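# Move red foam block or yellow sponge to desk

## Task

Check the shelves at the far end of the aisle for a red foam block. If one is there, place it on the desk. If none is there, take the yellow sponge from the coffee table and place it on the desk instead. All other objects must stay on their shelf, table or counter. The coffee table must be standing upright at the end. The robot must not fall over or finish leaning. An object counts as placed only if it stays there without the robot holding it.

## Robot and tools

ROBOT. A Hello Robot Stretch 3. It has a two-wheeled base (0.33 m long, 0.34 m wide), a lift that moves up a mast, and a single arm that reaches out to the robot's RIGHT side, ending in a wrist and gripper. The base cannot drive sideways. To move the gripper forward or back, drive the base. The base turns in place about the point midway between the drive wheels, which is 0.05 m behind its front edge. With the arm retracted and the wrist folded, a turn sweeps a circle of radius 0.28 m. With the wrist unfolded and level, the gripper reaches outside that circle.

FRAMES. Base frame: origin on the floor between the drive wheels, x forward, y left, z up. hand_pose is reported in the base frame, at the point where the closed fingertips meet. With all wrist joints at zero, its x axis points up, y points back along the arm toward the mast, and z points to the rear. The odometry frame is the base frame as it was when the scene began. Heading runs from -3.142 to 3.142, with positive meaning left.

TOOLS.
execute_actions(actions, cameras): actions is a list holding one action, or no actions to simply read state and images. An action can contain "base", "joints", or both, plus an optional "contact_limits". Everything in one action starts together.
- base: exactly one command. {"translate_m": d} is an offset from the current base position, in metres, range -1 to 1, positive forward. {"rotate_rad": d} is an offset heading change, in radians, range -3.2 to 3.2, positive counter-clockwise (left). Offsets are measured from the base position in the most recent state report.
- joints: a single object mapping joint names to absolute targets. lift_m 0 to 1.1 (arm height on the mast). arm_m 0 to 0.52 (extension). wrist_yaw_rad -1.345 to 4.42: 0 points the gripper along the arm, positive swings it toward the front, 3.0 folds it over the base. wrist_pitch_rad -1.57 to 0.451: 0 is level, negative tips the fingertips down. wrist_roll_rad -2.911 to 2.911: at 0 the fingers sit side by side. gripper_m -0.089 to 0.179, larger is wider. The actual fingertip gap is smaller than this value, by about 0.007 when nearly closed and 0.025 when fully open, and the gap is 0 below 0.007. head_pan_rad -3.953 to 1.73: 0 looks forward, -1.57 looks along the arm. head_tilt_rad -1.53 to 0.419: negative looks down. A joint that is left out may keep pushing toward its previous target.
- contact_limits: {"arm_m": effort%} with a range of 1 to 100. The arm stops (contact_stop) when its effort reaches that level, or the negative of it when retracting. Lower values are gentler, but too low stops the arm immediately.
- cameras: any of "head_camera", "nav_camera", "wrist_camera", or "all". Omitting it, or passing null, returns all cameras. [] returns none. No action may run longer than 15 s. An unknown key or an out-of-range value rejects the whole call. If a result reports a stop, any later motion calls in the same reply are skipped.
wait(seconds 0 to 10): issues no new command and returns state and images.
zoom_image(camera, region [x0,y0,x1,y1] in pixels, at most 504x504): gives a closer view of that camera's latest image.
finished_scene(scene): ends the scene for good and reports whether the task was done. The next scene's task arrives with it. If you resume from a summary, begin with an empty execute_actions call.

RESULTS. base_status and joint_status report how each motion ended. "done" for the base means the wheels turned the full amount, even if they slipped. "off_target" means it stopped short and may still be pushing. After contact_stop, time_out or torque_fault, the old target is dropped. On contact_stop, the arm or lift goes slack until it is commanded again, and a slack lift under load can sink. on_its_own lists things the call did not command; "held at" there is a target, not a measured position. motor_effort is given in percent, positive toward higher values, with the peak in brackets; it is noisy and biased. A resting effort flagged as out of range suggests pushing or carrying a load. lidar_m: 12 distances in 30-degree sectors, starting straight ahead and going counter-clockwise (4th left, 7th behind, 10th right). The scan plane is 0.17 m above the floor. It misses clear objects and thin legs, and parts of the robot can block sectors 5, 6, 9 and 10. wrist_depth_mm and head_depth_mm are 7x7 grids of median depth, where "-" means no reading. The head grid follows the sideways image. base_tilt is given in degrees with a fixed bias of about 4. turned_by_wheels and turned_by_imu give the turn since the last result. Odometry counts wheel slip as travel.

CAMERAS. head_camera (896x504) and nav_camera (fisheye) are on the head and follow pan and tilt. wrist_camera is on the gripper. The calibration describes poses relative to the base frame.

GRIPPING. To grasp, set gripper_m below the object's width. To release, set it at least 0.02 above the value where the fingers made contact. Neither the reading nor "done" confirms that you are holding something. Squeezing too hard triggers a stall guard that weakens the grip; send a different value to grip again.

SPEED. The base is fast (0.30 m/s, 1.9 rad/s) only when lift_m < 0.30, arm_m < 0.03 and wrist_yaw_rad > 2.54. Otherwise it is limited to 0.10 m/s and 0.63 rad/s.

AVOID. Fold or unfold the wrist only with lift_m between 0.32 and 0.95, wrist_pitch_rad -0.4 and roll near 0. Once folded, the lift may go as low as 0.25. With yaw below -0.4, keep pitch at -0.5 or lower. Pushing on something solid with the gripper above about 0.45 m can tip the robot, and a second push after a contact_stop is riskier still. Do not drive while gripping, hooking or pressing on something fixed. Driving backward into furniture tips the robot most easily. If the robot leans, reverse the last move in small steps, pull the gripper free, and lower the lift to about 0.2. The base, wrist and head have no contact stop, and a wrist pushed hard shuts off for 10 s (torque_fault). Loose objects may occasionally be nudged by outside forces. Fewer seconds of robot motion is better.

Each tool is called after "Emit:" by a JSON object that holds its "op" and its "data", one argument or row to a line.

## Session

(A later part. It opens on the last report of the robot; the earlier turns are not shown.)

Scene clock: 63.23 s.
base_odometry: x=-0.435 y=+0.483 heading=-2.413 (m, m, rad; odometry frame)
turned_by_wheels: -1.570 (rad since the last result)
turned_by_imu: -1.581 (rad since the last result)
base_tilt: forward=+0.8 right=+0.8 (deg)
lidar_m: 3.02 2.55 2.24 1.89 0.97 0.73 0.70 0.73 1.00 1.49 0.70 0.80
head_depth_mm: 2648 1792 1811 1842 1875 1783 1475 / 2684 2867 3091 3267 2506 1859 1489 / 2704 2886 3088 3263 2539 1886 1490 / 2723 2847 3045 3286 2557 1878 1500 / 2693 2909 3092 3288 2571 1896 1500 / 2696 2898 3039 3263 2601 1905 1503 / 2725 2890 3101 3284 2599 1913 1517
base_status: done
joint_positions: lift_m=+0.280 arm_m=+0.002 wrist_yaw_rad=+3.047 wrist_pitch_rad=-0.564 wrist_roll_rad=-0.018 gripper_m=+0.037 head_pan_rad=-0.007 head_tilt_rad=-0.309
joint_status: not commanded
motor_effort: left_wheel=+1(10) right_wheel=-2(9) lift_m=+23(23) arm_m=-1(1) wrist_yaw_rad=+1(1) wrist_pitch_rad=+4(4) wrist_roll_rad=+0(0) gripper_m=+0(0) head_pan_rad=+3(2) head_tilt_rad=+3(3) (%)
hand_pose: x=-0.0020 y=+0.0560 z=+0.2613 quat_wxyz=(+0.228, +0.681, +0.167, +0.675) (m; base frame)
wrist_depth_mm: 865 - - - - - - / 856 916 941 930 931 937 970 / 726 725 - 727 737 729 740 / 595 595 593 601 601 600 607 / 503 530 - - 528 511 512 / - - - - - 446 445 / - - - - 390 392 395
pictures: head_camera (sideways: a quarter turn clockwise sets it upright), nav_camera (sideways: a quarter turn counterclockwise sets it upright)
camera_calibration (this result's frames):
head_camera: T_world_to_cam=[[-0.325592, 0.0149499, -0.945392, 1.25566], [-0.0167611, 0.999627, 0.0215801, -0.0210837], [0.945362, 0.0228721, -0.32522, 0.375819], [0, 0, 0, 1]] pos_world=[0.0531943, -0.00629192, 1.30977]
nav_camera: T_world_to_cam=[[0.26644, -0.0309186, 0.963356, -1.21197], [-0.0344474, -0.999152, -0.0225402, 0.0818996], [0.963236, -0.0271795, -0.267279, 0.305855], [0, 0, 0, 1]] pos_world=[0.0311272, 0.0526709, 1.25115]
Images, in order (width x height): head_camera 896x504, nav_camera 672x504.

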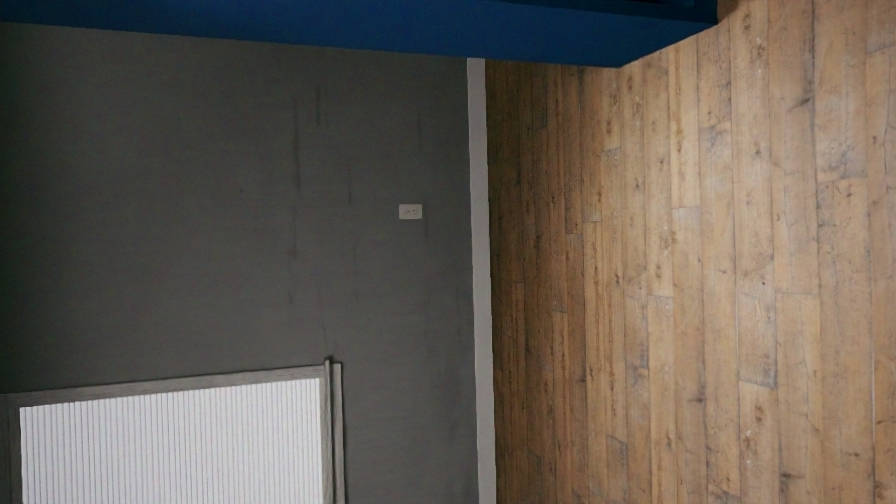

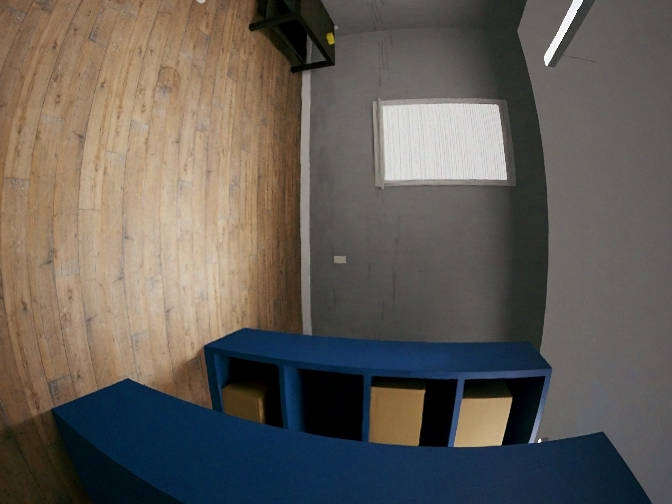

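Emit:
{"op": "execute_actions", "data": {
  "actions": [
    {"base":{"translate_m":1.0},"joints":{"head_pan_rad":-1.57,"head_tilt_rad":-0.3}}
  ],
  "cameras": ["nav_camera","head_camera"]
}}

Scene clock: 70.23 s.
base_odometry: x=-1.181 y=-0.183 heading=-2.413 (m, m, rad; odometry frame)
turned_by_wheels: +0.000 (rad since the last result)
turned_by_imu: -0.002 (rad since the last result)
base_tilt: forward=+0.8 right=+0.8 (deg)
lidar_m: 2.05 2.12 1.95 1.90 2.41 1.75 1.70 0.80 0.58 0.58 0.74 0.80
head_depth_mm: 458 487 514 550 592 641 697 / 754 1312 1381 916 959 994 870 / 2101 2219 2374 2529 2313 1743 1457 / 2151 2257 2406 2605 2542 1894 1501 / 2143 2262 2429 2608 2555 1892 1502 / 2109 2247 2381 2473 2329 1766 1510 / 2043 1401 1427 1527 1572 1451 1369
base_status: done
joint_positions: lift_m=+0.280 arm_m=+0.002 wrist_yaw_rad=+3.047 wrist_pitch_rad=-0.564 wrist_roll_rad=-0.018 gripper_m=+0.037 head_pan_rad=-1.563 head_tilt_rad=-0.309
joint_status: all done
motor_effort: left_wheel=+2(8) right_wheel=-3(6) lift_m=+23(23) arm_m=-2(1) wrist_yaw_rad=+1(1) wrist_pitch_rad=+4(4) wrist_roll_rad=+0(0) gripper_m=+0(1) head_pan_rad=-2(30) head_tilt_rad=+3(3) (%)
hand_pose: x=-0.0020 y=+0.0560 z=+0.2613 quat_wxyz=(+0.228, +0.681, +0.167, +0.675) (m; base frame)
wrist_depth_mm: - - - - - - - / 919 913 927 952 951 962 971 / 717 728 - 735 739 739 740 / 591 600 590 600 590 608 607 / 503 531 - - 528 516 516 / - - - - - 444 446 / - - - - 391 392 389
pictures: head_camera (sideways: a quarter turn clockwise sets it upright), nav_camera (sideways: a quarter turn counterclockwise sets it upright)
camera_calibration (this result's frames):
head_camera: T_world_to_cam=[[0.010118, 0.325778, -0.945392, 1.25361], [0.999268, 0.031589, 0.0215801, -0.0272815], [0.0368943, -0.944918, -0.32522, 0.381361], [0, 0, 0, 1]] pos_world=[0.000507451, -0.0471824, 1.30977]
nav_camera: T_world_to_cam=[[-0.0269625, -0.266869, 0.963356, -1.21018], [-0.999553, 0.0196209, -0.0225402, 0.0877868], [-0.0128866, -0.963533, -0.267279, 0.311809], [0, 0, 0, 1]] pos_world=[0.0591364, -0.024243, 1.25115]
Images, in order (width x height): head_camera 896x504, nav_camera 672x504.

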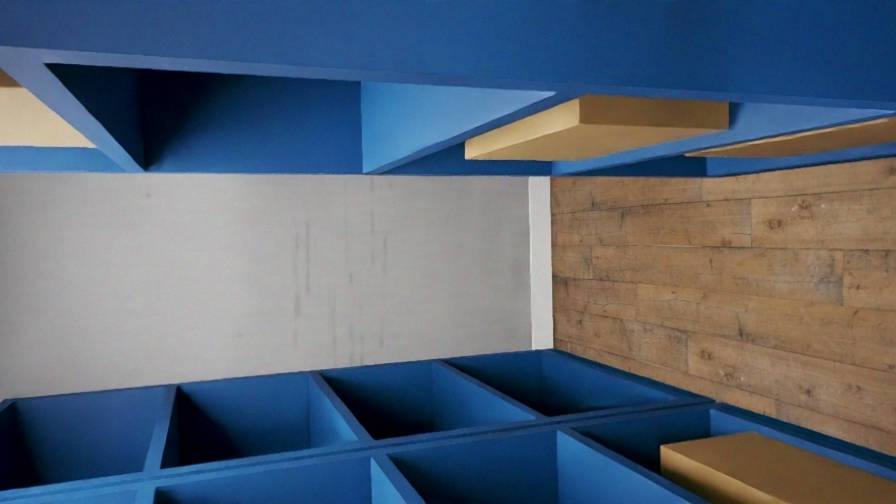

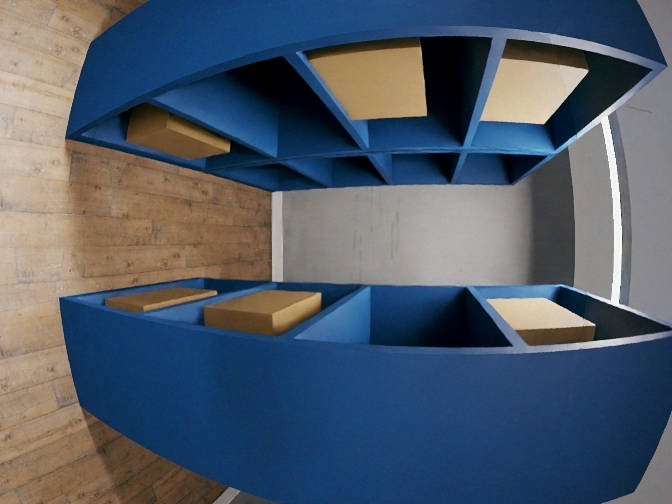

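Emit:
{"op": "execute_actions", "data": {
  "actions": [
    {"base":{"rotate_rad":-1.56},"joints":{"head_pan_rad":0,"head_tilt_rad":-0.4}}
  ],
  "cameras": ["nav_camera"]
}}

Emit:
{"op": "execute_actions", "data": {
  "actions": [
    {"base":{"translate_m":1.0},"joints":{"head_pan_rad":0.9}}
  ],
  "cameras": ["nav_camera","head_camera"]
}}

Scene clock: 74.63 s.
base_odometry: x=-1.181 y=-0.183 heading=+2.310 (m, m, rad; odometry frame)
turned_by_wheels: -1.560 (rad since the last result)
turned_by_imu: -1.571 (rad since the last result)
base_tilt: forward=+0.8 right=+0.7 (deg)
lidar_m: 0.58 0.74 0.81 2.04 2.13 1.95 1.90 2.13 1.75 1.70 0.78 0.58
head_depth_mm: 448 480 517 563 620 687 772 / 1177 1302 1137 779 970 716 802 / 2057 2213 2409 2619 1760 1652 1348 / 2110 2266 2460 2668 2241 1711 1399 / 2105 2278 2462 2685 2232 1722 1395 / 2085 2265 2418 2507 2066 1724 1404 / 1994 1414 1471 1565 1479 1401 1324
base_status: done
joint_positions: lift_m=+0.280 arm_m=+0.002 wrist_yaw_rad=+3.047 wrist_pitch_rad=-0.564 wrist_roll_rad=-0.018 gripper_m=+0.037 head_pan_rad=-0.007 head_tilt_rad=-0.395
joint_status: all done
motor_effort: left_wheel=+1(9) right_wheel=-2(11) lift_m=+23(23) arm_m=-1(1) wrist_yaw_rad=+2(0) wrist_pitch_rad=+4(4) wrist_roll_rad=+0(0) gripper_m=+0(1) head_pan_rad=+3(29) head_tilt_rad=-2(9) (%)
hand_pose: x=-0.0020 y=+0.0560 z=+0.2613 quat_wxyz=(+0.228, +0.681, +0.167, +0.675) (m; base frame)
wrist_depth_mm: - - - - - - 679 / 926 926 912 950 957 904 669 / 730 730 - 732 732 751 683 / 597 587 591 597 601 613 615 / 505 532 - - 532 512 517 / - - - - - 444 445 / - - - - 391 390 393
pictures: nav_camera (sideways: a quarter turn counterclockwise sets it upright)
camera_calibration (this result's frames):
nav_camera: T_world_to_cam=[[0.348765, -0.03158, 0.936678, -1.17763], [-0.0365524, -0.99913, -0.0200756, 0.0787014], [0.936497, -0.0272361, -0.349616, 0.413177], [0, 0, 0, 1]] pos_world=[0.0266544, 0.0526967, 1.24909]
Images, in order (width x height): nav_camera 672x504.

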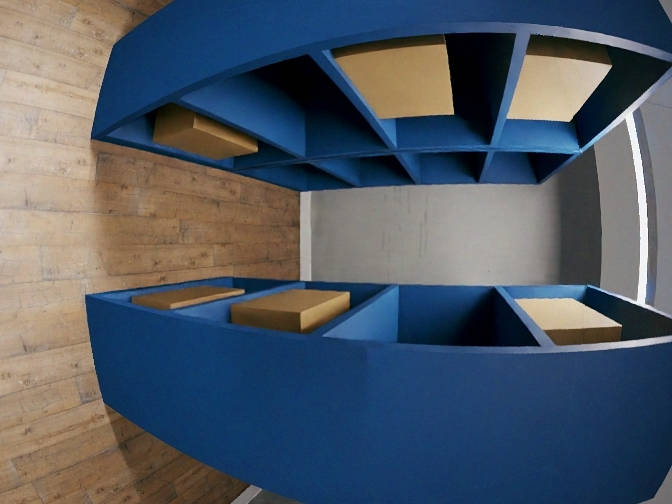

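Scene clock: 80.77 s.
base_odometry: x=-1.855 y=+0.556 heading=+2.311 (m, m, rad; odometry frame)
turned_by_wheels: +0.001 (rad since the last result)
turned_by_imu: -1.595 (rad since the last result)
base_tilt: forward=+0.7 right=+0.6 (deg)
lidar_m: 0.16 0.18 0.15 0.28 0.81 0.62 0.56 2.21 2.55 2.54 2.69 -
head_depth_mm: 486 514 547 586 514 399 327 / 532 568 608 648 516 401 328 / 591 635 686 700 520 403 329 / 661 722 788 739 523 404 330 / 744 819 890 748 527 407 332 / 745 794 848 753 530 409 333 / 698 743 790 759 533 411 335
base_status: done
joint_positions: lift_m=+0.280 arm_m=+0.002 wrist_yaw_rad=+3.047 wrist_pitch_rad=-0.564 wrist_roll_rad=-0.016 gripper_m=+0.037 head_pan_rad=+0.897 head_tilt_rad=-0.400
joint_status: all done
on_its_own: left_wheel is at rest, and its effort (+24) is outside its rest range (-18 to +18)
motor_effort: left_wheel=+24(63) right_wheel=-2(82) lift_m=+24(25) arm_m=-1(2) wrist_yaw_rad=+1(17) wrist_pitch_rad=+4(5) wrist_roll_rad=+0(1) gripper_m=-1(0) head_pan_rad=+2(29) head_tilt_rad=+1(2) (%)
hand_pose: x=-0.0020 y=+0.0561 z=+0.2613 quat_wxyz=(+0.228, +0.682, +0.167, +0.675) (m; base frame)
wrist_depth_mm: 798 989 - - 256 168 169 / 715 878 937 896 258 180 181 / 674 719 - 700 260 204 205 / 598 599 587 579 260 234 236 / 504 524 - - 273 275 278 / - - - - - 332 337 / - - - - 316 315 316
pictures: head_camera (sideways: a quarter turn clockwise sets it upright), nav_camera (sideways: a quarter turn counterclockwise sets it upright)
camera_calibration (this result's frames):
head_camera: T_world_to_cam=[[-0.266415, -0.313125, -0.911579, 1.21117], [-0.794362, 0.606984, 0.0236602, -0.0190458], [0.545905, 0.730427, -0.410444, 0.489164], [0, 0, 0, 1]] pos_world=[0.0405063, 0.033508, 1.3053]
nav_camera: T_world_to_cam=[[0.243541, 0.258255, 0.934876, -1.17464], [0.762383, -0.646819, -0.0199247, 0.0736314], [0.59955, 0.717586, -0.354416, 0.421479], [0, 0, 0, 1]] pos_world=[-0.0227611, 0.0485345, 1.24898]
Images, in order (width x height): head_camera 896x504, nav_camera 672x504.

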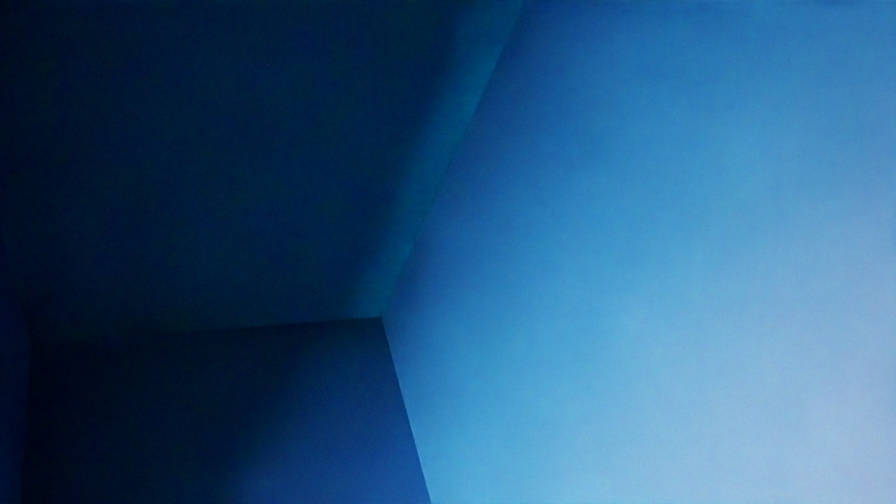

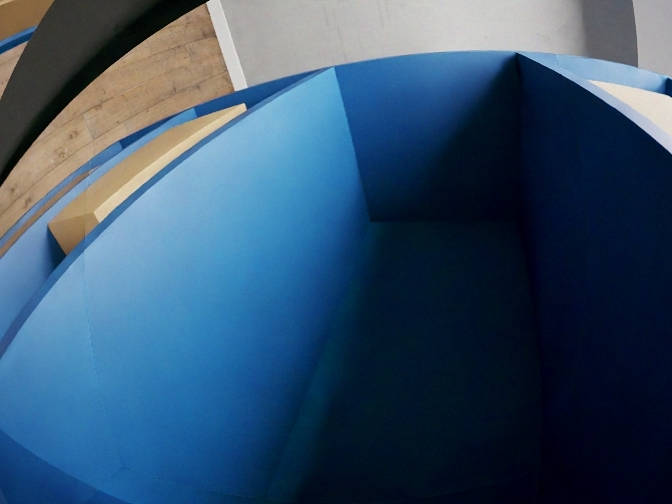

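Emit:
{"op": "execute_actions", "data": {
  "actions": [
    {"base":{"translate_m":-0.17},"joints":{"head_pan_rad":0,"head_tilt_rad":-0.9}}
  ],
  "cameras": ["nav_camera"]
}}

Scene clock: 86.80 s.
base_odometry: x=-1.740 y=+0.431 heading=+2.311 (m, m, rad; odometry frame)
turned_by_wheels: +0.000 (rad since the last result)
turned_by_imu: +0.000 (rad since the last result)
base_tilt: forward=+0.8 right=+0.7 (deg)
lidar_m: 0.22 0.27 0.34 1.78 0.57 0.47 0.39 2.04 2.49 2.95 2.49 0.23
head_depth_mm: - - 1811 1597 1399 1236 1113 / - - - 308 1354 1242 1120 / 389 410 403 334 407 647 1106 / 579 511 424 362 793 740 1109 / 583 515 428 366 795 746 1105 / 588 520 431 368 802 745 1108 / 593 523 433 369 638 716 1106
base_status: done
joint_positions: lift_m=+0.280 arm_m=+0.002 wrist_yaw_rad=+3.047 wrist_pitch_rad=-0.564 wrist_roll_rad=-0.016 gripper_m=+0.037 head_pan_rad=+0.007 head_tilt_rad=-0.890
joint_status: all done
motor_effort: left_wheel=+0(9) right_wheel=-1(11) lift_m=+24(23) arm_m=+0(1) wrist_yaw_rad=+0(1) wrist_pitch_rad=+4(4) wrist_roll_rad=-1(0) gripper_m=-1(2) head_pan_rad=-2(33) head_tilt_rad=-3(21) (%)
hand_pose: x=-0.0020 y=+0.0561 z=+0.2613 quat_wxyz=(+0.228, +0.682, +0.167, +0.675) (m; base frame)
wrist_depth_mm: 509 777 - - 864 425 285 / 504 705 948 941 840 426 286 / 501 665 - 730 669 431 287 / 490 596 589 595 596 431 288 / 463 526 - - 528 415 302 / - - - - - 395 338 / - - - - 390 370 318
pictures: nav_camera (sideways: a quarter turn counterclockwise sets it upright)
camera_calibration (this result's frames):
nav_camera: T_world_to_cam=[[0.751763, -0.0237214, 0.659007, -0.818069], [-0.0282597, -0.999594, -0.00374379, 0.0573809], [0.658828, -0.0158089, -0.752127, 0.938534], [0, 0, 0, 1]] pos_world=[-0.00171771, 0.052789, 1.24523]
Images, in order (width x height): nav_camera 672x504.

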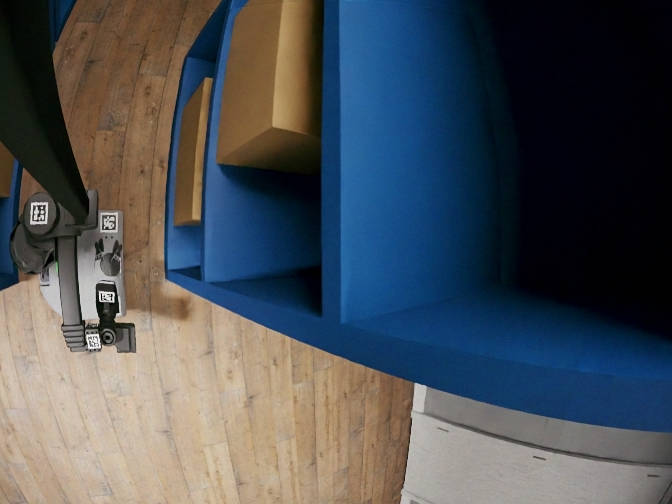

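Emit:
{"op": "execute_actions", "data": {
  "actions": [
    {"base":{"translate_m":-0.06}}
  ],
  "cameras": []
}}

Emit:
{"op": "execute_actions", "data": {
  "actions": [
    {"base":{"rotate_rad":1.57},"joints":{"head_tilt_rad":-0.5}}
  ],
  "cameras": ["nav_camera"]
}}

Scene clock: 91.80 s.
base_odometry: x=-1.700 y=+0.386 heading=+2.311 (m, m, rad; odometry frame)
turned_by_wheels: +0.000 (rad since the last result)
turned_by_imu: +0.000 (rad since the last result)
base_tilt: forward=+0.6 right=+0.8 (deg)
lidar_m: 0.28 0.33 0.43 1.78 0.49 0.41 0.33 1.97 2.47 2.51 2.57 1.91
head_depth_mm: 1739 2018 1862 1599 1390 1243 1117 / - - 326 1542 1401 1243 1117 / 386 399 326 388 551 1052 1123 / 620 511 425 388 822 1122 1127 / 624 516 428 389 822 919 1133 / 625 520 430 392 828 921 1134 / 625 523 433 394 679 922 1139
base_status: done
joint_positions: lift_m=+0.280 arm_m=+0.002 wrist_yaw_rad=+3.047 wrist_pitch_rad=-0.564 wrist_roll_rad=-0.016 gripper_m=+0.037 head_pan_rad=+0.007 head_tilt_rad=-0.890
joint_status: not commanded
motor_effort: left_wheel=+1(7) right_wheel=-1(9) lift_m=+24(24) arm_m=+0(0) wrist_yaw_rad=+1(1) wrist_pitch_rad=+4(4) wrist_roll_rad=+0(1) gripper_m=+0(0) head_pan_rad=-2(2) head_tilt_rad=-3(3) (%)
hand_pose: x=-0.0020 y=+0.0561 z=+0.2613 quat_wxyz=(+0.228, +0.682, +0.167, +0.675) (m; base frame)
wrist_depth_mm: 428 578 - - - 523 355 / 427 599 939 948 862 529 358 / 433 602 - 729 737 538 355 / 425 563 584 604 599 499 357 / 409 521 - - 527 485 357 / - - - - - 437 351 / - - - - 394 394 337
pictures: none
No camera images: the call's "cameras" was empty. Leave "cameras" out to get every camera's image.

Scene clock: 93.97 s.
base_odometry: x=-1.700 y=+0.386 heading=-2.402 (m, m, rad; odometry frame)
turned_by_wheels: +1.570 (rad since the last result)
turned_by_imu: +1.580 (rad since the last result)
base_tilt: forward=+0.8 right=+0.7 (deg)
lidar_m: 1.77 0.49 0.41 0.33 1.97 2.47 2.51 2.60 1.92 0.28 0.33 0.42
head_depth_mm: 1521 1666 1828 1978 1028 1140 1208 / 1530 1669 1848 2072 1904 1535 1282 / 1530 1693 1858 2082 1927 1538 1289 / 1537 1680 1861 2083 1931 1552 1298 / 1537 1682 1876 2084 1946 1554 1303 / 1511 1616 1803 1589 1711 1341 1272 / 1497 1568 1053 948 1037 980 984
base_status: done
joint_positions: lift_m=+0.280 arm_m=+0.002 wrist_yaw_rad=+3.047 wrist_pitch_rad=-0.564 wrist_roll_rad=-0.016 gripper_m=+0.037 head_pan_rad=+0.007 head_tilt_rad=-0.507
joint_status: all done
motor_effort: left_wheel=-1(6) right_wheel=+1(11) lift_m=+24(24) arm_m=-1(0) wrist_yaw_rad=+1(0) wrist_pitch_rad=+4(4) wrist_roll_rad=+0(0) gripper_m=-1(1) head_pan_rad=-1(2) head_tilt_rad=+2(19) (%)
hand_pose: x=-0.0020 y=+0.0561 z=+0.2613 quat_wxyz=(+0.228, +0.682, +0.167, +0.675) (m; base frame)
wrist_depth_mm: - - - 781 778 399 382 / 929 918 625 703 688 437 429 / 720 734 - 562 594 480 486 / 591 598 589 521 523 524 528 / 503 524 - - 524 512 512 / - - - - - 442 445 / - - - - 390 391 391
pictures: nav_camera (sideways: a quarter turn counterclockwise sets it upright)
camera_calibration (this result's frames):
nav_camera: T_world_to_cam=[[0.451307, -0.0260445, 0.891989, -1.11994], [-0.0247141, -0.999555, -0.016681, 0.0742072], [0.892027, -0.0145164, -0.45175, 0.546356], [0, 0, 0, 1]] pos_world=[0.0199071, 0.052937, 1.24703]
Images, in order (width x height): nav_camera 672x504.

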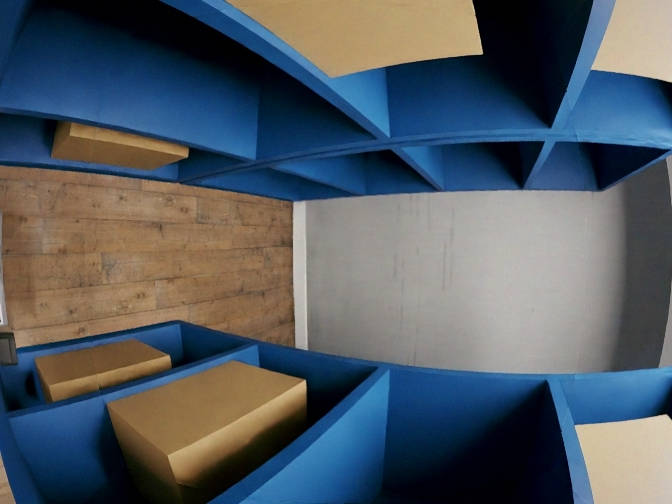

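Centred and aligned. Go in.

Emit:
{"op": "execute_actions", "data": {
  "actions": [
    {"base":{"translate_m":0.8},"joints":{"head_pan_rad":-1.0,"head_tilt_rad":-0.6}}
  ],
  "cameras": ["nav_camera","head_camera"]
}}

Emit:
{"op": "execute_actions", "data": {
  "actions": [
    {"joints":{"head_pan_rad":1.0,"head_tilt_rad":-0.6}}
  ],
  "cameras": ["nav_camera","head_camera"]
}}

Scene clock: 100.67 s.
base_odometry: x=-2.291 y=-0.153 heading=-2.402 (m, m, rad; odometry frame)
turned_by_wheels: +0.000 (rad since the last result)
turned_by_imu: -0.002 (rad since the last result)
base_tilt: forward=+0.7 right=+0.6 (deg)
lidar_m: 0.99 1.00 0.34 0.33 0.42 0.49 3.24 0.43 0.38 0.28 1.23 1.03
head_depth_mm: 1020 1048 803 1271 1040 1142 451 / 1075 1066 1307 1285 1115 1351 1226 / 1141 1082 1421 1291 1546 1395 1228 / 1214 1017 1531 1303 1603 1438 1242 / 1254 1114 1533 1368 1653 1463 1248 / 1135 1137 1327 1401 1619 1465 1249 / 1030 1089 1205 1322 1461 1467 1258
base_status: done
joint_positions: lift_m=+0.280 arm_m=+0.002 wrist_yaw_rad=+3.047 wrist_pitch_rad=-0.564 wrist_roll_rad=-0.016 gripper_m=+0.037 head_pan_rad=-0.993 head_tilt_rad=-0.593
joint_status: all done
motor_effort: left_wheel=-1(7) right_wheel=+0(10) lift_m=+23(24) arm_m=-1(1) wrist_yaw_rad=+1(0) wrist_pitch_rad=+4(4) wrist_roll_rad=+0(0) gripper_m=-1(0) head_pan_rad=-2(31) head_tilt_rad=-2(9) (%)
hand_pose: x=-0.0020 y=+0.0561 z=+0.2613 quat_wxyz=(+0.228, +0.682, +0.167, +0.675) (m; base frame)
wrist_depth_mm: 362 365 775 522 417 808 820 / 402 409 741 567 682 763 762 / 455 460 - 553 561 597 601 / 504 500 520 525 520 525 533 / 503 518 - - 531 513 511 / - - - - - 444 445 / - - - - 391 392 392
pictures: head_camera (sideways: a quarter turn clockwise sets it upright), nav_camera (sideways: a quarter turn counterclockwise sets it upright)
camera_calibration (this result's frames):
head_camera: T_world_to_cam=[[-0.304927, 0.490909, -0.816105, 1.08689], [0.828127, 0.559872, 0.0273599, -0.0337531], [0.470346, -0.667496, -0.577255, 0.706671], [0, 0, 0, 1]] pos_world=[0.0269933, -0.042966, 1.29587]
nav_camera: T_world_to_cam=[[0.263006, -0.456603, 0.849906, -1.06391], [-0.855021, -0.518406, -0.0139188, 0.0756743], [0.446952, -0.723028, -0.52675, 0.646658], [0, 0, 0, 1]] pos_world=[0.0554932, 0.0209968, 1.2459]
Images, in order (width x height): head_camera 896x504, nav_camera 672x504.

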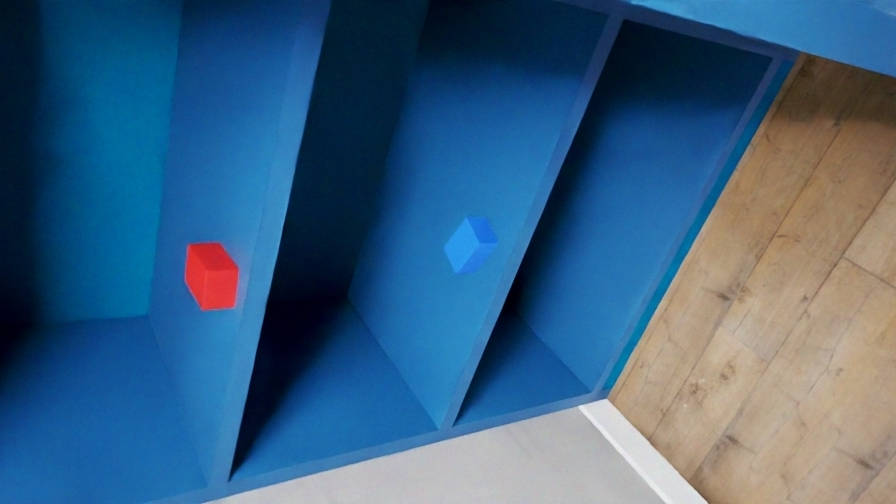

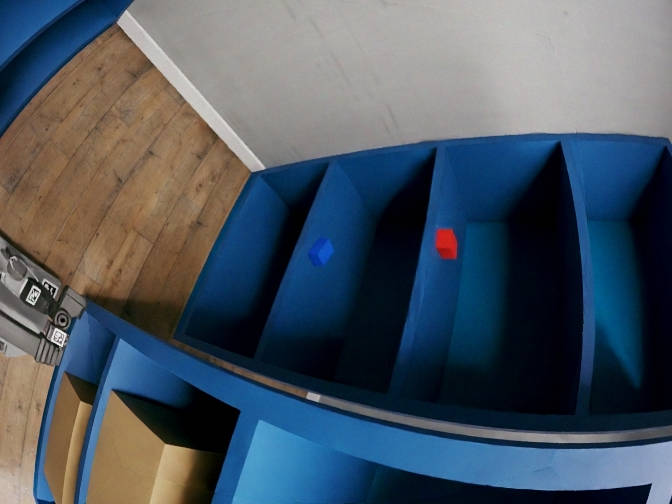

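Scene clock: 102.13 s.
base_odometry: x=-2.291 y=-0.153 heading=-2.402 (m, m, rad; odometry frame)
turned_by_wheels: +0.000 (rad since the last result)
turned_by_imu: +0.000 (rad since the last result)
base_tilt: forward=+0.7 right=+0.7 (deg)
lidar_m: 0.99 1.00 0.34 0.33 0.42 0.49 3.23 0.42 0.38 0.28 1.23 1.03
head_depth_mm: 956 1005 682 1146 1010 1247 1200 / 885 964 689 550 1019 866 1150 / 829 911 694 513 1019 846 1113 / 778 858 704 516 969 849 772 / 733 807 710 519 451 853 702 / 693 758 716 504 420 491 585 / 657 709 309 342 429 448 687
base_status: not commanded
joint_positions: lift_m=+0.280 arm_m=+0.002 wrist_yaw_rad=+3.047 wrist_pitch_rad=-0.564 wrist_roll_rad=-0.016 gripper_m=+0.037 head_pan_rad=+0.993 head_tilt_rad=-0.593
joint_status: all done
motor_effort: left_wheel=-1(0) right_wheel=+1(0) lift_m=+23(23) arm_m=+0(1) wrist_yaw_rad=+1(1) wrist_pitch_rad=+4(4) wrist_roll_rad=+0(0) gripper_m=+0(0) head_pan_rad=+3(29) head_tilt_rad=-2(1) (%)
hand_pose: x=-0.0020 y=+0.0561 z=+0.2613 quat_wxyz=(+0.228, +0.682, +0.167, +0.675) (m; base frame)
wrist_depth_mm: 359 363 777 522 418 803 820 / 404 406 753 568 669 751 768 / 452 460 - 549 569 594 596 / 496 502 516 519 522 529 533 / 503 521 - - 525 512 513 / - - - - - 446 442 / - - - - 392 391 389
pictures: head_camera (sideways: a quarter turn clockwise sets it upright), nav_camera (sideways: a quarter turn counterclockwise sets it upright)
camera_calibration (this result's frames):
head_camera: T_world_to_cam=[[-0.326306, -0.476965, -0.816106, 1.08702], [-0.846229, 0.532117, 0.0273599, -0.0235395], [0.421214, 0.69954, -0.577255, 0.70697], [0, 0, 0, 1]] pos_world=[0.0369958, 0.0364425, 1.29587]
nav_camera: T_world_to_cam=[[0.311813, 0.424772, 0.849907, -1.06421], [0.819125, -0.573447, -0.0139188, 0.065462], [0.481464, 0.70052, -0.52675, 0.646448], [0, 0, 0, 1]] pos_world=[-0.0330285, 0.0367357, 1.2459]
Images, in order (width x height): head_camera 896x504, nav_camera 672x504.

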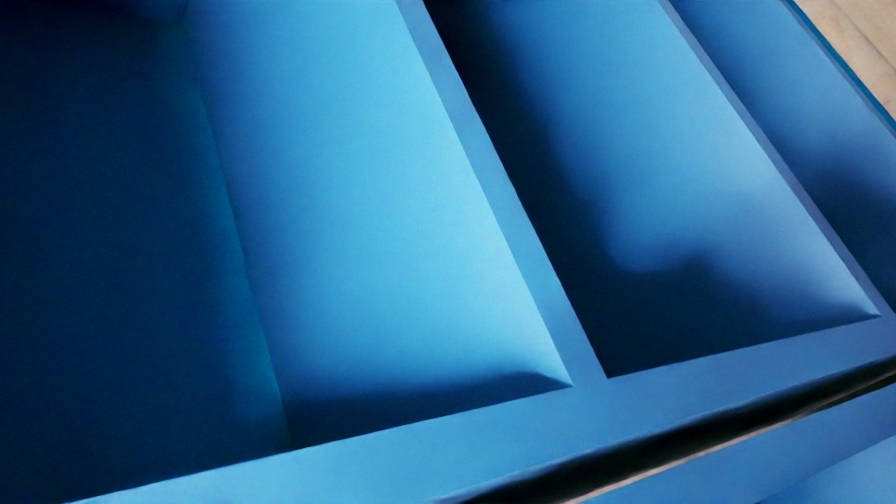

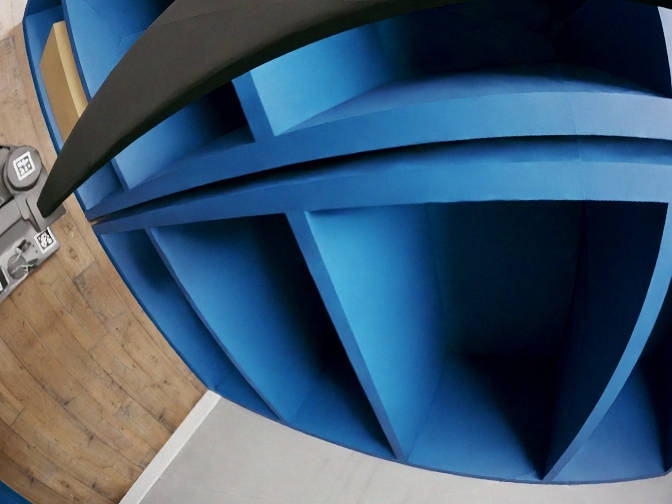

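Emit:
{"op": "execute_actions", "data": {
  "actions": [
    {"base":{"translate_m":0.35},"joints":{"head_pan_rad":-1.57,"head_tilt_rad":-0.6}}
  ],
  "cameras": ["head_camera"]
}}

Scene clock: 109.60 s.
base_odometry: x=-2.549 y=-0.388 heading=-2.402 (m, m, rad; odometry frame)
turned_by_wheels: +0.000 (rad since the last result)
turned_by_imu: -0.001 (rad since the last result)
base_tilt: forward=+0.7 right=+0.7 (deg)
lidar_m: 0.65 0.67 0.81 0.78 0.41 0.47 1.21 0.41 0.43 0.93 0.92 0.67
head_depth_mm: 779 788 766 896 982 1073 1091 / 993 1003 811 1191 1082 1318 1228 / 1007 1060 820 1290 1088 1359 1231 / 1003 1064 830 1298 1085 1357 1228 / 1007 1064 840 1312 1067 1369 1245 / 1008 1071 845 1321 1075 1385 1252 / 1007 1070 858 1331 1108 1393 1256
base_status: done
joint_positions: lift_m=+0.280 arm_m=+0.002 wrist_yaw_rad=+3.047 wrist_pitch_rad=-0.564 wrist_roll_rad=-0.016 gripper_m=+0.037 head_pan_rad=-1.563 head_tilt_rad=-0.593
joint_status: all done
motor_effort: left_wheel=+0(7) right_wheel=+0(9) lift_m=+24(23) arm_m=+0(1) wrist_yaw_rad=+1(1) wrist_pitch_rad=+4(4) wrist_roll_rad=+0(0) gripper_m=-1(1) head_pan_rad=-2(32) head_tilt_rad=-3(2) (%)
hand_pose: x=-0.0020 y=+0.0561 z=+0.2613 quat_wxyz=(+0.228, +0.682, +0.167, +0.675) (m; base frame)
wrist_depth_mm: 349 396 786 795 810 808 691 / 388 406 754 755 757 769 690 / 537 453 - 590 597 596 597 / 504 506 517 526 522 523 531 / 502 522 - - 526 510 513 / - - - - - 443 443 / - - - - 388 391 393
pictures: head_camera (sideways: a quarter turn clockwise sets it upright)
camera_calibration (this result's frames):
head_camera: T_world_to_cam=[[0.00813013, 0.578232, -0.815832, 1.08462], [0.999324, 0.0245626, 0.0273678, -0.0348077], [0.0358638, -0.815503, -0.577641, 0.709823], [0, 0, 0, 1]] pos_world=[0.000509043, -0.0474455, 1.29585]
Images, in order (width x height): head_camera 896x504.

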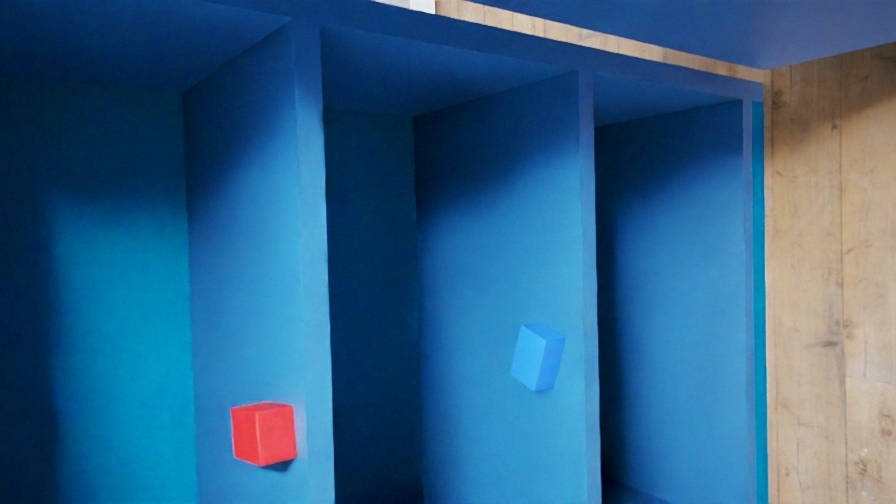

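Emit:
{"op": "execute_actions", "data": {
  "actions": [
    {"base":{"translate_m":0.25},"joints":{"lift_m":0.85,"wrist_pitch_rad":-0.4}}
  ],
  "cameras": []
}}

Emit:
{"op": "execute_actions", "data": {
  "actions": [
    {"joints":{"wrist_yaw_rad":0,"gripper_m":0.15}}
  ],
  "cameras": []
}}

Emit:
{"op": "execute_actions", "data": {
  "actions": [
    {"joints":{"wrist_pitch_rad":0,"lift_m":0.95}}
  ],
  "cameras": ["wrist_camera","head_camera"]
}}

Scene clock: 125.63 s.
base_odometry: x=-2.734 y=-0.557 heading=-2.402 (m, m, rad; odometry frame)
turned_by_wheels: +0.000 (rad since the last result)
turned_by_imu: +0.000 (rad since the last result)
base_tilt: forward=+0.7 right=+0.8 (deg)
lidar_m: 0.40 0.41 0.49 0.78 0.69 0.59 1.18 0.62 0.78 1.18 0.56 0.41
head_depth_mm: 1001 1049 805 1276 1108 1380 - / 1001 1061 810 1275 1111 1349 - / 1003 1067 815 1290 1062 1359 - / 1006 1066 829 1297 1094 1354 - / 1006 1067 839 1300 1099 1375 1271 / 1007 1069 849 1271 1107 1328 1246 / 975 975 857 984 1036 1100 1087
base_status: done
joint_positions: lift_m=+0.850 arm_m=+0.002 wrist_yaw_rad=+3.047 wrist_pitch_rad=-0.418 wrist_roll_rad=-0.016 gripper_m=+0.037 head_pan_rad=-1.563 head_tilt_rad=-0.593
joint_status: all done
motor_effort: left_wheel=+0(8) right_wheel=+0(9) lift_m=+29(33) arm_m=+0(1) wrist_yaw_rad=+0(1) wrist_pitch_rad=+5(6) wrist_roll_rad=+0(0) gripper_m=+0(1) head_pan_rad=-3(2) head_tilt_rad=-1(2) (%)
hand_pose: x=-0.0001 y=+0.0767 z=+0.8624 quat_wxyz=(+0.179, +0.692, +0.116, +0.690) (m; base frame)
wrist_depth_mm: 622 753 761 773 783 594 404 / 622 802 845 841 844 596 405 / 625 875 922 933 924 596 428 / 620 773 821 821 828 597 449 / 605 661 - 661 694 599 470 / 571 588 - - 588 599 470 / 657 860 941 960 949 642 466
pictures: none
No camera images: the call's "cameras" was empty. Leave "cameras" out to get every camera's image.

Scene clock: 128.17 s.
base_odometry: x=-2.734 y=-0.557 heading=-2.402 (m, m, rad; odometry frame)
turned_by_wheels: +0.000 (rad since the last result)
turned_by_imu: +0.000 (rad since the last result)
base_tilt: forward=+0.8 right=+0.7 (deg)
lidar_m: 0.40 0.41 0.49 0.78 0.70 0.59 1.18 0.62 0.78 1.18 0.57 0.41
head_depth_mm: 1002 1048 807 1271 1105 1376 - / 1000 1058 807 1283 1114 1340 - / 1004 1066 815 1291 1055 - - / 1004 1066 828 1302 1088 1368 1212 / 1006 1065 837 1312 1100 1335 1244 / 1005 1069 849 1269 1106 1328 1251 / 978 977 859 979 1035 1097 1086
base_status: not commanded
joint_positions: lift_m=+0.850 arm_m=+0.002 wrist_yaw_rad=+0.003 wrist_pitch_rad=-0.418 wrist_roll_rad=-0.016 gripper_m=+0.150 head_pan_rad=-1.563 head_tilt_rad=-0.593
joint_status: all done
motor_effort: left_wheel=+0(0) right_wheel=+0(1) lift_m=+30(30) arm_m=-1(0) wrist_yaw_rad=-2(0) wrist_pitch_rad=+5(5) wrist_roll_rad=+0(0) gripper_m=-1(82) head_pan_rad=-3(2) head_tilt_rad=-2(2) (%)
hand_pose: x=-0.0209 y=-0.3711 z=+0.8624 quat_wxyz=(+0.698, +0.149, -0.686, -0.145) (m; base frame)
wrist_depth_mm: 466 601 881 883 878 836 592 / 485 617 972 948 947 909 597 / 491 615 - - - 923 589 / 493 639 837 821 834 790 605 / 499 634 709 697 698 696 628 / 493 - - - - - 650 / 549 741 973 985 980 932 592
pictures: none
No camera images: the call's "cameras" was empty. Leave "cameras" out to get every camera's image.

Scene clock: 129.90 s.
base_odometry: x=-2.734 y=-0.557 heading=-2.402 (m, m, rad; odometry frame)
turned_by_wheels: +0.000 (rad since the last result)
turned_by_imu: +0.000 (rad since the last result)
base_tilt: forward=+0.7 right=+0.7 (deg)
lidar_m: 0.40 0.41 0.49 0.78 0.69 0.59 1.18 0.62 0.78 1.18 0.57 0.41
head_depth_mm: 1004 1047 804 1244 - - - / 1003 1060 809 1330 1079 - - / 1000 1065 816 1348 - - - / 1004 1064 832 1347 1090 1364 1237 / 1003 1067 838 1267 1097 1370 1241 / 1007 1067 849 1265 1105 1325 1246 / 981 975 858 987 1033 1101 1088
base_status: not commanded
joint_positions: lift_m=+0.950 arm_m=+0.002 wrist_yaw_rad=+0.002 wrist_pitch_rad=-0.020 wrist_roll_rad=-0.016 gripper_m=+0.150 head_pan_rad=-1.563 head_tilt_rad=-0.593
joint_status: all done
motor_effort: left_wheel=-1(1) right_wheel=+0(0) lift_m=+30(32) arm_m=-1(1) wrist_yaw_rad=-1(1) wrist_pitch_rad=+6(6) wrist_roll_rad=+0(0) gripper_m=+0(0) head_pan_rad=-2(2) head_tilt_rad=-2(2) (%)
hand_pose: x=-0.0208 y=-0.4024 z=+1.0591 quat_wxyz=(+0.713, +0.008, -0.701, -0.007) (m; base frame)
wrist_depth_mm: 472 602 895 908 887 875 596 / 483 612 944 950 916 908 604 / 487 621 962 992 944 927 593 / 495 555 660 601 748 770 577 / 500 542 - - - 507 524 / 491 - - - - - 572 / 550 646 903 928 926 872 539
pictures: head_camera (sideways: a quarter turn clockwise sets it upright), wrist_camera
camera_calibration (this result's frames):
head_camera: T_world_to_cam=[[0.00818396, 0.578231, -0.815832, 1.08462], [0.999326, 0.0244695, 0.0273678, -0.0348077], [0.0357879, -0.815506, -0.577641, 0.709824], [0, 0, 0, 1]] pos_world=[0.000504626, -0.047445, 1.29585]
wrist_camera: T_world_to_cam=[[-0.997388, -0.0553851, 0.0463711, -0.0885155], [-0.0567334, 0.203276, -0.977476, 1.14788], [0.0447114, -0.977554, -0.205887, -0.0113469], [0, 0, 0, 1]] pos_world=[-0.0226539, -0.249331, 1.12379]
Images, in order (width x height): head_camera 896x504, wrist_camera 644x364.

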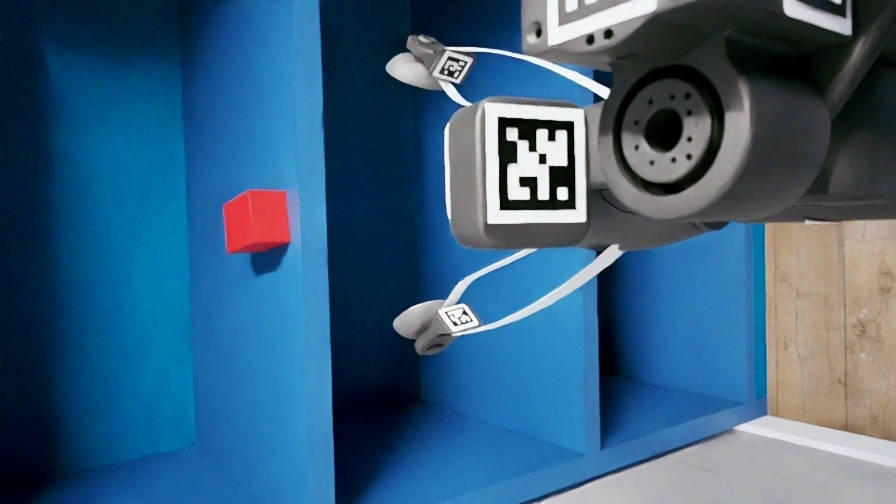

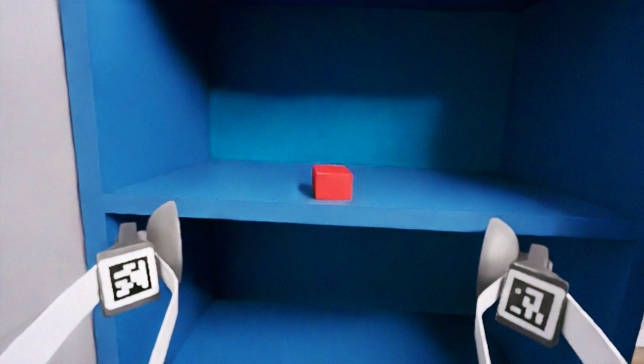

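Emit:
{"op": "execute_actions", "data": {
  "actions": [
    {"joints":{"lift_m":0.895,"arm_m":0.3}}
  ],
  "cameras": ["wrist_camera"]
}}

Scene clock: 135.10 s.
base_odometry: x=-2.734 y=-0.557 heading=-2.402 (m, m, rad; odometry frame)
turned_by_wheels: +0.000 (rad since the last result)
turned_by_imu: +0.000 (rad since the last result)
base_tilt: forward=+0.7 right=+0.7 (deg)
lidar_m: 0.40 0.41 0.49 0.78 0.69 0.59 1.18 0.62 0.78 1.18 0.56 0.41
head_depth_mm: 1005 1043 777 - 1495 1339 1223 / 1002 1059 808 1190 1119 1351 1223 / 1003 1065 - 1168 1053 1357 1225 / 1005 1064 830 1307 1092 1361 1237 / 1004 1066 840 1315 1096 1369 1236 / 1007 1066 848 1276 1105 1324 1247 / 979 973 856 978 1032 1102 1087
base_status: not commanded
joint_positions: lift_m=+0.895 arm_m=+0.300 wrist_yaw_rad=+0.001 wrist_pitch_rad=-0.020 wrist_roll_rad=-0.016 gripper_m=+0.150 head_pan_rad=-1.563 head_tilt_rad=-0.593
joint_status: all done
motor_effort: left_wheel=+0(0) right_wheel=+0(0) lift_m=+18(27) arm_m=+4(3) wrist_yaw_rad=+0(1) wrist_pitch_rad=+6(6) wrist_roll_rad=+0(0) gripper_m=+0(1) head_pan_rad=-3(2) head_tilt_rad=-2(1) (%)
hand_pose: x=-0.0211 y=-0.7004 z=+1.0047 quat_wxyz=(+0.713, +0.008, -0.701, -0.007) (m; base frame)
wrist_depth_mm: 421 601 624 609 607 607 583 / 428 611 640 635 625 619 596 / 432 616 669 649 647 642 585 / 347 362 380 232 422 456 484 / 216 228 214 222 228 256 244 / 411 - 739 211 208 - 202 / 482 655 750 736 734 726 516
pictures: wrist_camera
camera_calibration (this result's frames):
wrist_camera: T_world_to_cam=[[-0.997449, -0.0542535, 0.0463874, -0.10201], [-0.0565055, 0.203044, -0.977538, 1.15521], [0.0436162, -0.977665, -0.205591, -0.314219], [0, 0, 0, 1]] pos_world=[-0.0227689, -0.547293, 1.06939]
Images, in order (width x height): wrist_camera 644x364.

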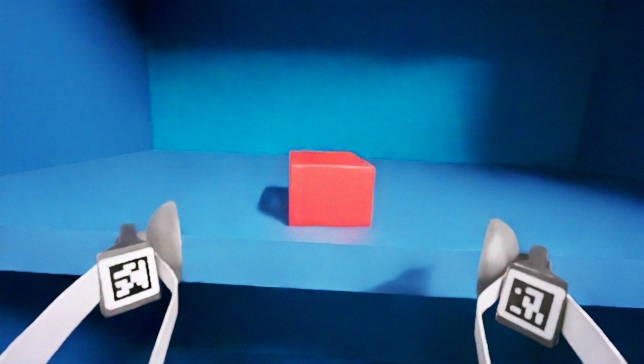

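Emit:
{"op": "execute_actions", "data": {
  "actions": [
    {"joints":{"arm_m":0.41}}
  ],
  "cameras": ["wrist_camera"]
}}

Emit:
{"op": "execute_actions", "data": {
  "actions": [
    {"joints":{"gripper_m":0.03}}
  ],
  "cameras": []
}}

Emit:
{"op": "execute_actions", "data": {
  "actions": [
    {"joints":{"lift_m":0.92}}
  ],
  "cameras": []
}}

Emit:
{"op": "execute_actions", "data": {
  "actions": [
    {"joints":{"arm_m":0.0}}
  ],
  "cameras": ["wrist_camera"]
}}

Scene clock: 141.03 s.
base_odometry: x=-2.734 y=-0.557 heading=-2.402 (m, m, rad; odometry frame)
turned_by_wheels: +0.000 (rad since the last result)
turned_by_imu: -0.005 (rad since the last result)
base_tilt: forward=+0.8 right=+0.7 (deg)
lidar_m: 0.40 0.41 0.49 0.78 0.69 0.59 1.20 0.62 0.77 1.18 0.57 0.41
head_depth_mm: 1005 1038 793 - 1108 1342 1222 / 1002 1061 - 1278 1113 1354 1227 / 1006 1062 - 1284 1082 1352 1224 / 1007 1064 1286 1298 1093 1367 1235 / 1005 1069 834 1313 1101 1372 1239 / 1005 1065 845 1264 1102 1330 1248 / 993 975 854 1000 1033 1114 1094
base_status: not commanded
joint_positions: lift_m=+0.895 arm_m=+0.410 wrist_yaw_rad=+0.000 wrist_pitch_rad=+0.000 wrist_roll_rad=-0.018 gripper_m=+0.150 head_pan_rad=-1.564 head_tilt_rad=-0.595
joint_status: all done
motor_effort: left_wheel=+0(9) right_wheel=+0(21) lift_m=+17(18) arm_m=+5(14) wrist_yaw_rad=+1(0) wrist_pitch_rad=+0(7) wrist_roll_rad=+0(0) gripper_m=+0(2) head_pan_rad=-1(3) head_tilt_rad=-2(2) (%)
hand_pose: x=-0.0215 y=-0.8108 z=+1.0100 quat_wxyz=(+0.714, +0.000, -0.700, +0.000) (m; base frame)
wrist_depth_mm: 432 520 517 509 506 496 498 / 434 539 530 528 520 517 508 / 444 549 548 546 537 530 519 / 390 408 427 201 500 537 523 / 220 250 196 122 229 286 270 / 163 140 141 125 158 - 177 / 112 119 121 123 125 122 130
pictures: wrist_camera
camera_calibration (this result's frames):
wrist_camera: T_world_to_cam=[[-0.997451, -0.0516923, 0.0491866, -0.109404], [-0.0578773, 0.182953, -0.981417, 1.17036], [0.0417329, -0.981762, -0.185478, -0.444748], [0, 0, 0, 1]] pos_world=[-0.0228269, -0.656413, 1.0715]
Images, in order (width x height): wrist_camera 644x364.

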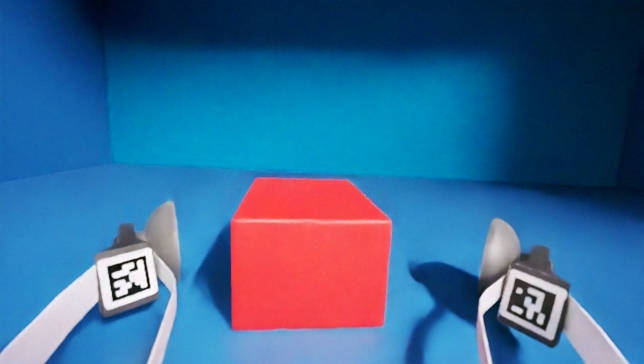

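Scene clock: 142.73 s.
base_odometry: x=-2.734 y=-0.557 heading=-2.402 (m, m, rad; odometry frame)
turned_by_wheels: +0.000 (rad since the last result)
turned_by_imu: +0.000 (rad since the last result)
base_tilt: forward=+0.7 right=+0.8 (deg)
lidar_m: 0.40 0.41 0.49 0.78 0.70 0.59 1.20 0.62 0.77 1.18 0.57 0.41
head_depth_mm: 1004 1042 796 - 1104 1340 1221 / 1002 1061 - 1277 1111 1351 1228 / 1007 1068 - 1282 1078 1360 1234 / 1005 1068 1279 1292 1089 1366 1240 / 1005 1065 835 1306 1090 1371 1240 / 1003 1066 845 1269 1099 1328 1246 / 991 978 855 1000 1032 1110 1099
base_status: not commanded
joint_positions: lift_m=+0.895 arm_m=+0.410 wrist_yaw_rad=-0.001 wrist_pitch_rad=+0.001 wrist_roll_rad=-0.018 gripper_m=+0.031 head_pan_rad=-1.564 head_tilt_rad=-0.595
joint_status: all done
motor_effort: left_wheel=+0(0) right_wheel=+0(0) lift_m=+17(17) arm_m=+3(5) wrist_yaw_rad=+1(1) wrist_pitch_rad=+0(1) wrist_roll_rad=+0(0) gripper_m=-15(89) head_pan_rad=-1(1) head_tilt_rad=-2(2) (%)
hand_pose: x=-0.0216 y=-0.8110 z=+1.0101 quat_wxyz=(+0.714, +0.000, -0.700, +0.000) (m; base frame)
wrist_depth_mm: 430 524 524 509 505 502 496 / 434 530 535 522 521 513 515 / 438 544 549 540 533 522 521 / 392 411 434 199 498 532 521 / 220 226 231 122 129 261 270 / 152 156 140 125 130 173 176 / 117 119 121 123 125 128 130
pictures: none
No camera images: the call's "cameras" was empty. Leave "cameras" out to get every camera's image.

Scene clock: 143.73 s.
base_odometry: x=-2.734 y=-0.557 heading=-2.402 (m, m, rad; odometry frame)
turned_by_wheels: +0.000 (rad since the last result)
turned_by_imu: +0.000 (rad since the last result)
base_tilt: forward=+0.7 right=+0.7 (deg)
lidar_m: 0.40 0.41 0.49 0.78 0.70 0.59 1.21 0.62 0.77 1.18 0.57 0.41
head_depth_mm: 1006 1037 - 1178 1102 1346 1221 / 1005 1068 1314 1281 1109 1347 1226 / 1003 1084 - 1283 1082 1353 1232 / 1005 1081 1281 1296 1089 1361 1232 / 1004 1068 835 1310 1097 1368 1240 / 1006 1066 843 1268 1108 1327 1243 / 986 980 856 1001 1036 1110 1097
base_status: not commanded
joint_positions: lift_m=+0.920 arm_m=+0.410 wrist_yaw_rad=+0.000 wrist_pitch_rad=-0.020 wrist_roll_rad=-0.018 gripper_m=+0.031 head_pan_rad=-1.564 head_tilt_rad=-0.595
joint_status: all done
motor_effort: left_wheel=+0(0) right_wheel=+0(0) lift_m=+30(33) arm_m=+3(3) wrist_yaw_rad=+1(1) wrist_pitch_rad=+6(6) wrist_roll_rad=+0(0) gripper_m=-15(13) head_pan_rad=-2(2) head_tilt_rad=-2(1) (%)
hand_pose: x=-0.0216 y=-0.8104 z=+1.0293 quat_wxyz=(+0.714, +0.007, -0.700, -0.007) (m; base frame)
wrist_depth_mm: 432 520 513 508 503 500 494 / 433 534 531 523 519 512 508 / 443 546 547 539 534 526 520 / 405 477 498 201 545 537 532 / 264 273 279 122 130 311 321 / 188 196 174 124 130 212 214 / 145 148 149 140 149 158 161
pictures: none
No camera images: the call's "cameras" was empty. Leave "cameras" out to get every camera's image.

Scene clock: 147.93 s.
base_odometry: x=-2.734 y=-0.557 heading=-2.402 (m, m, rad; odometry frame)
turned_by_wheels: +0.000 (rad since the last result)
turned_by_imu: +0.000 (rad since the last result)
base_tilt: forward=+0.7 right=+0.7 (deg)
lidar_m: 0.40 0.41 0.49 0.78 0.70 0.59 1.20 0.62 0.78 1.18 0.57 0.41
head_depth_mm: 1006 1038 1252 1273 1071 - - / 1007 1052 806 1327 1111 - - / 1002 1066 818 416 - - - / 1006 1064 825 437 1094 1367 1232 / 1005 1065 836 1309 1098 1371 1240 / 1004 1068 844 1270 1108 1327 1241 / 989 979 852 1004 1032 1113 1099
base_status: not commanded
joint_positions: lift_m=+0.920 arm_m=+0.002 wrist_yaw_rad=+0.000 wrist_pitch_rad=-0.021 wrist_roll_rad=-0.018 gripper_m=+0.031 head_pan_rad=-1.564 head_tilt_rad=-0.595
joint_status: all done
joint sent to its limit — the command would take arm_m past its lower limit, so that joint was sent only as far as its limit.
motor_effort: left_wheel=+0(0) right_wheel=+0(0) lift_m=+30(30) arm_m=-4(2) wrist_yaw_rad=+1(2) wrist_pitch_rad=+6(6) wrist_roll_rad=+0(0) gripper_m=-15(16) head_pan_rad=-2(2) head_tilt_rad=-1(2) (%)
hand_pose: x=-0.0216 y=-0.4027 z=+1.0289 quat_wxyz=(+0.714, +0.008, -0.700, -0.008) (m; base frame)
wrist_depth_mm: 475 614 916 914 900 874 587 / 483 618 937 933 909 889 586 / 493 635 950 971 963 903 582 / 498 551 599 201 571 609 537 / 508 651 900 122 130 813 547 / 511 611 923 125 130 840 564 / 516 721 851 794 845 791 590
pictures: wrist_camera
camera_calibration (this result's frames):
wrist_camera: T_world_to_cam=[[-0.997458, -0.0526173, 0.0480597, -0.0884796], [-0.0578456, 0.203949, -0.977271, 1.11845], [0.0416197, -0.977567, -0.206474, -0.0172486], [0, 0, 0, 1]] pos_world=[-0.0228392, -0.249624, 1.09372]
Images, in order (width x height): wrist_camera 644x364.

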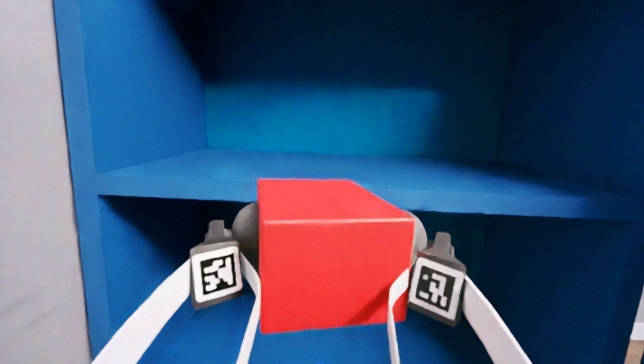

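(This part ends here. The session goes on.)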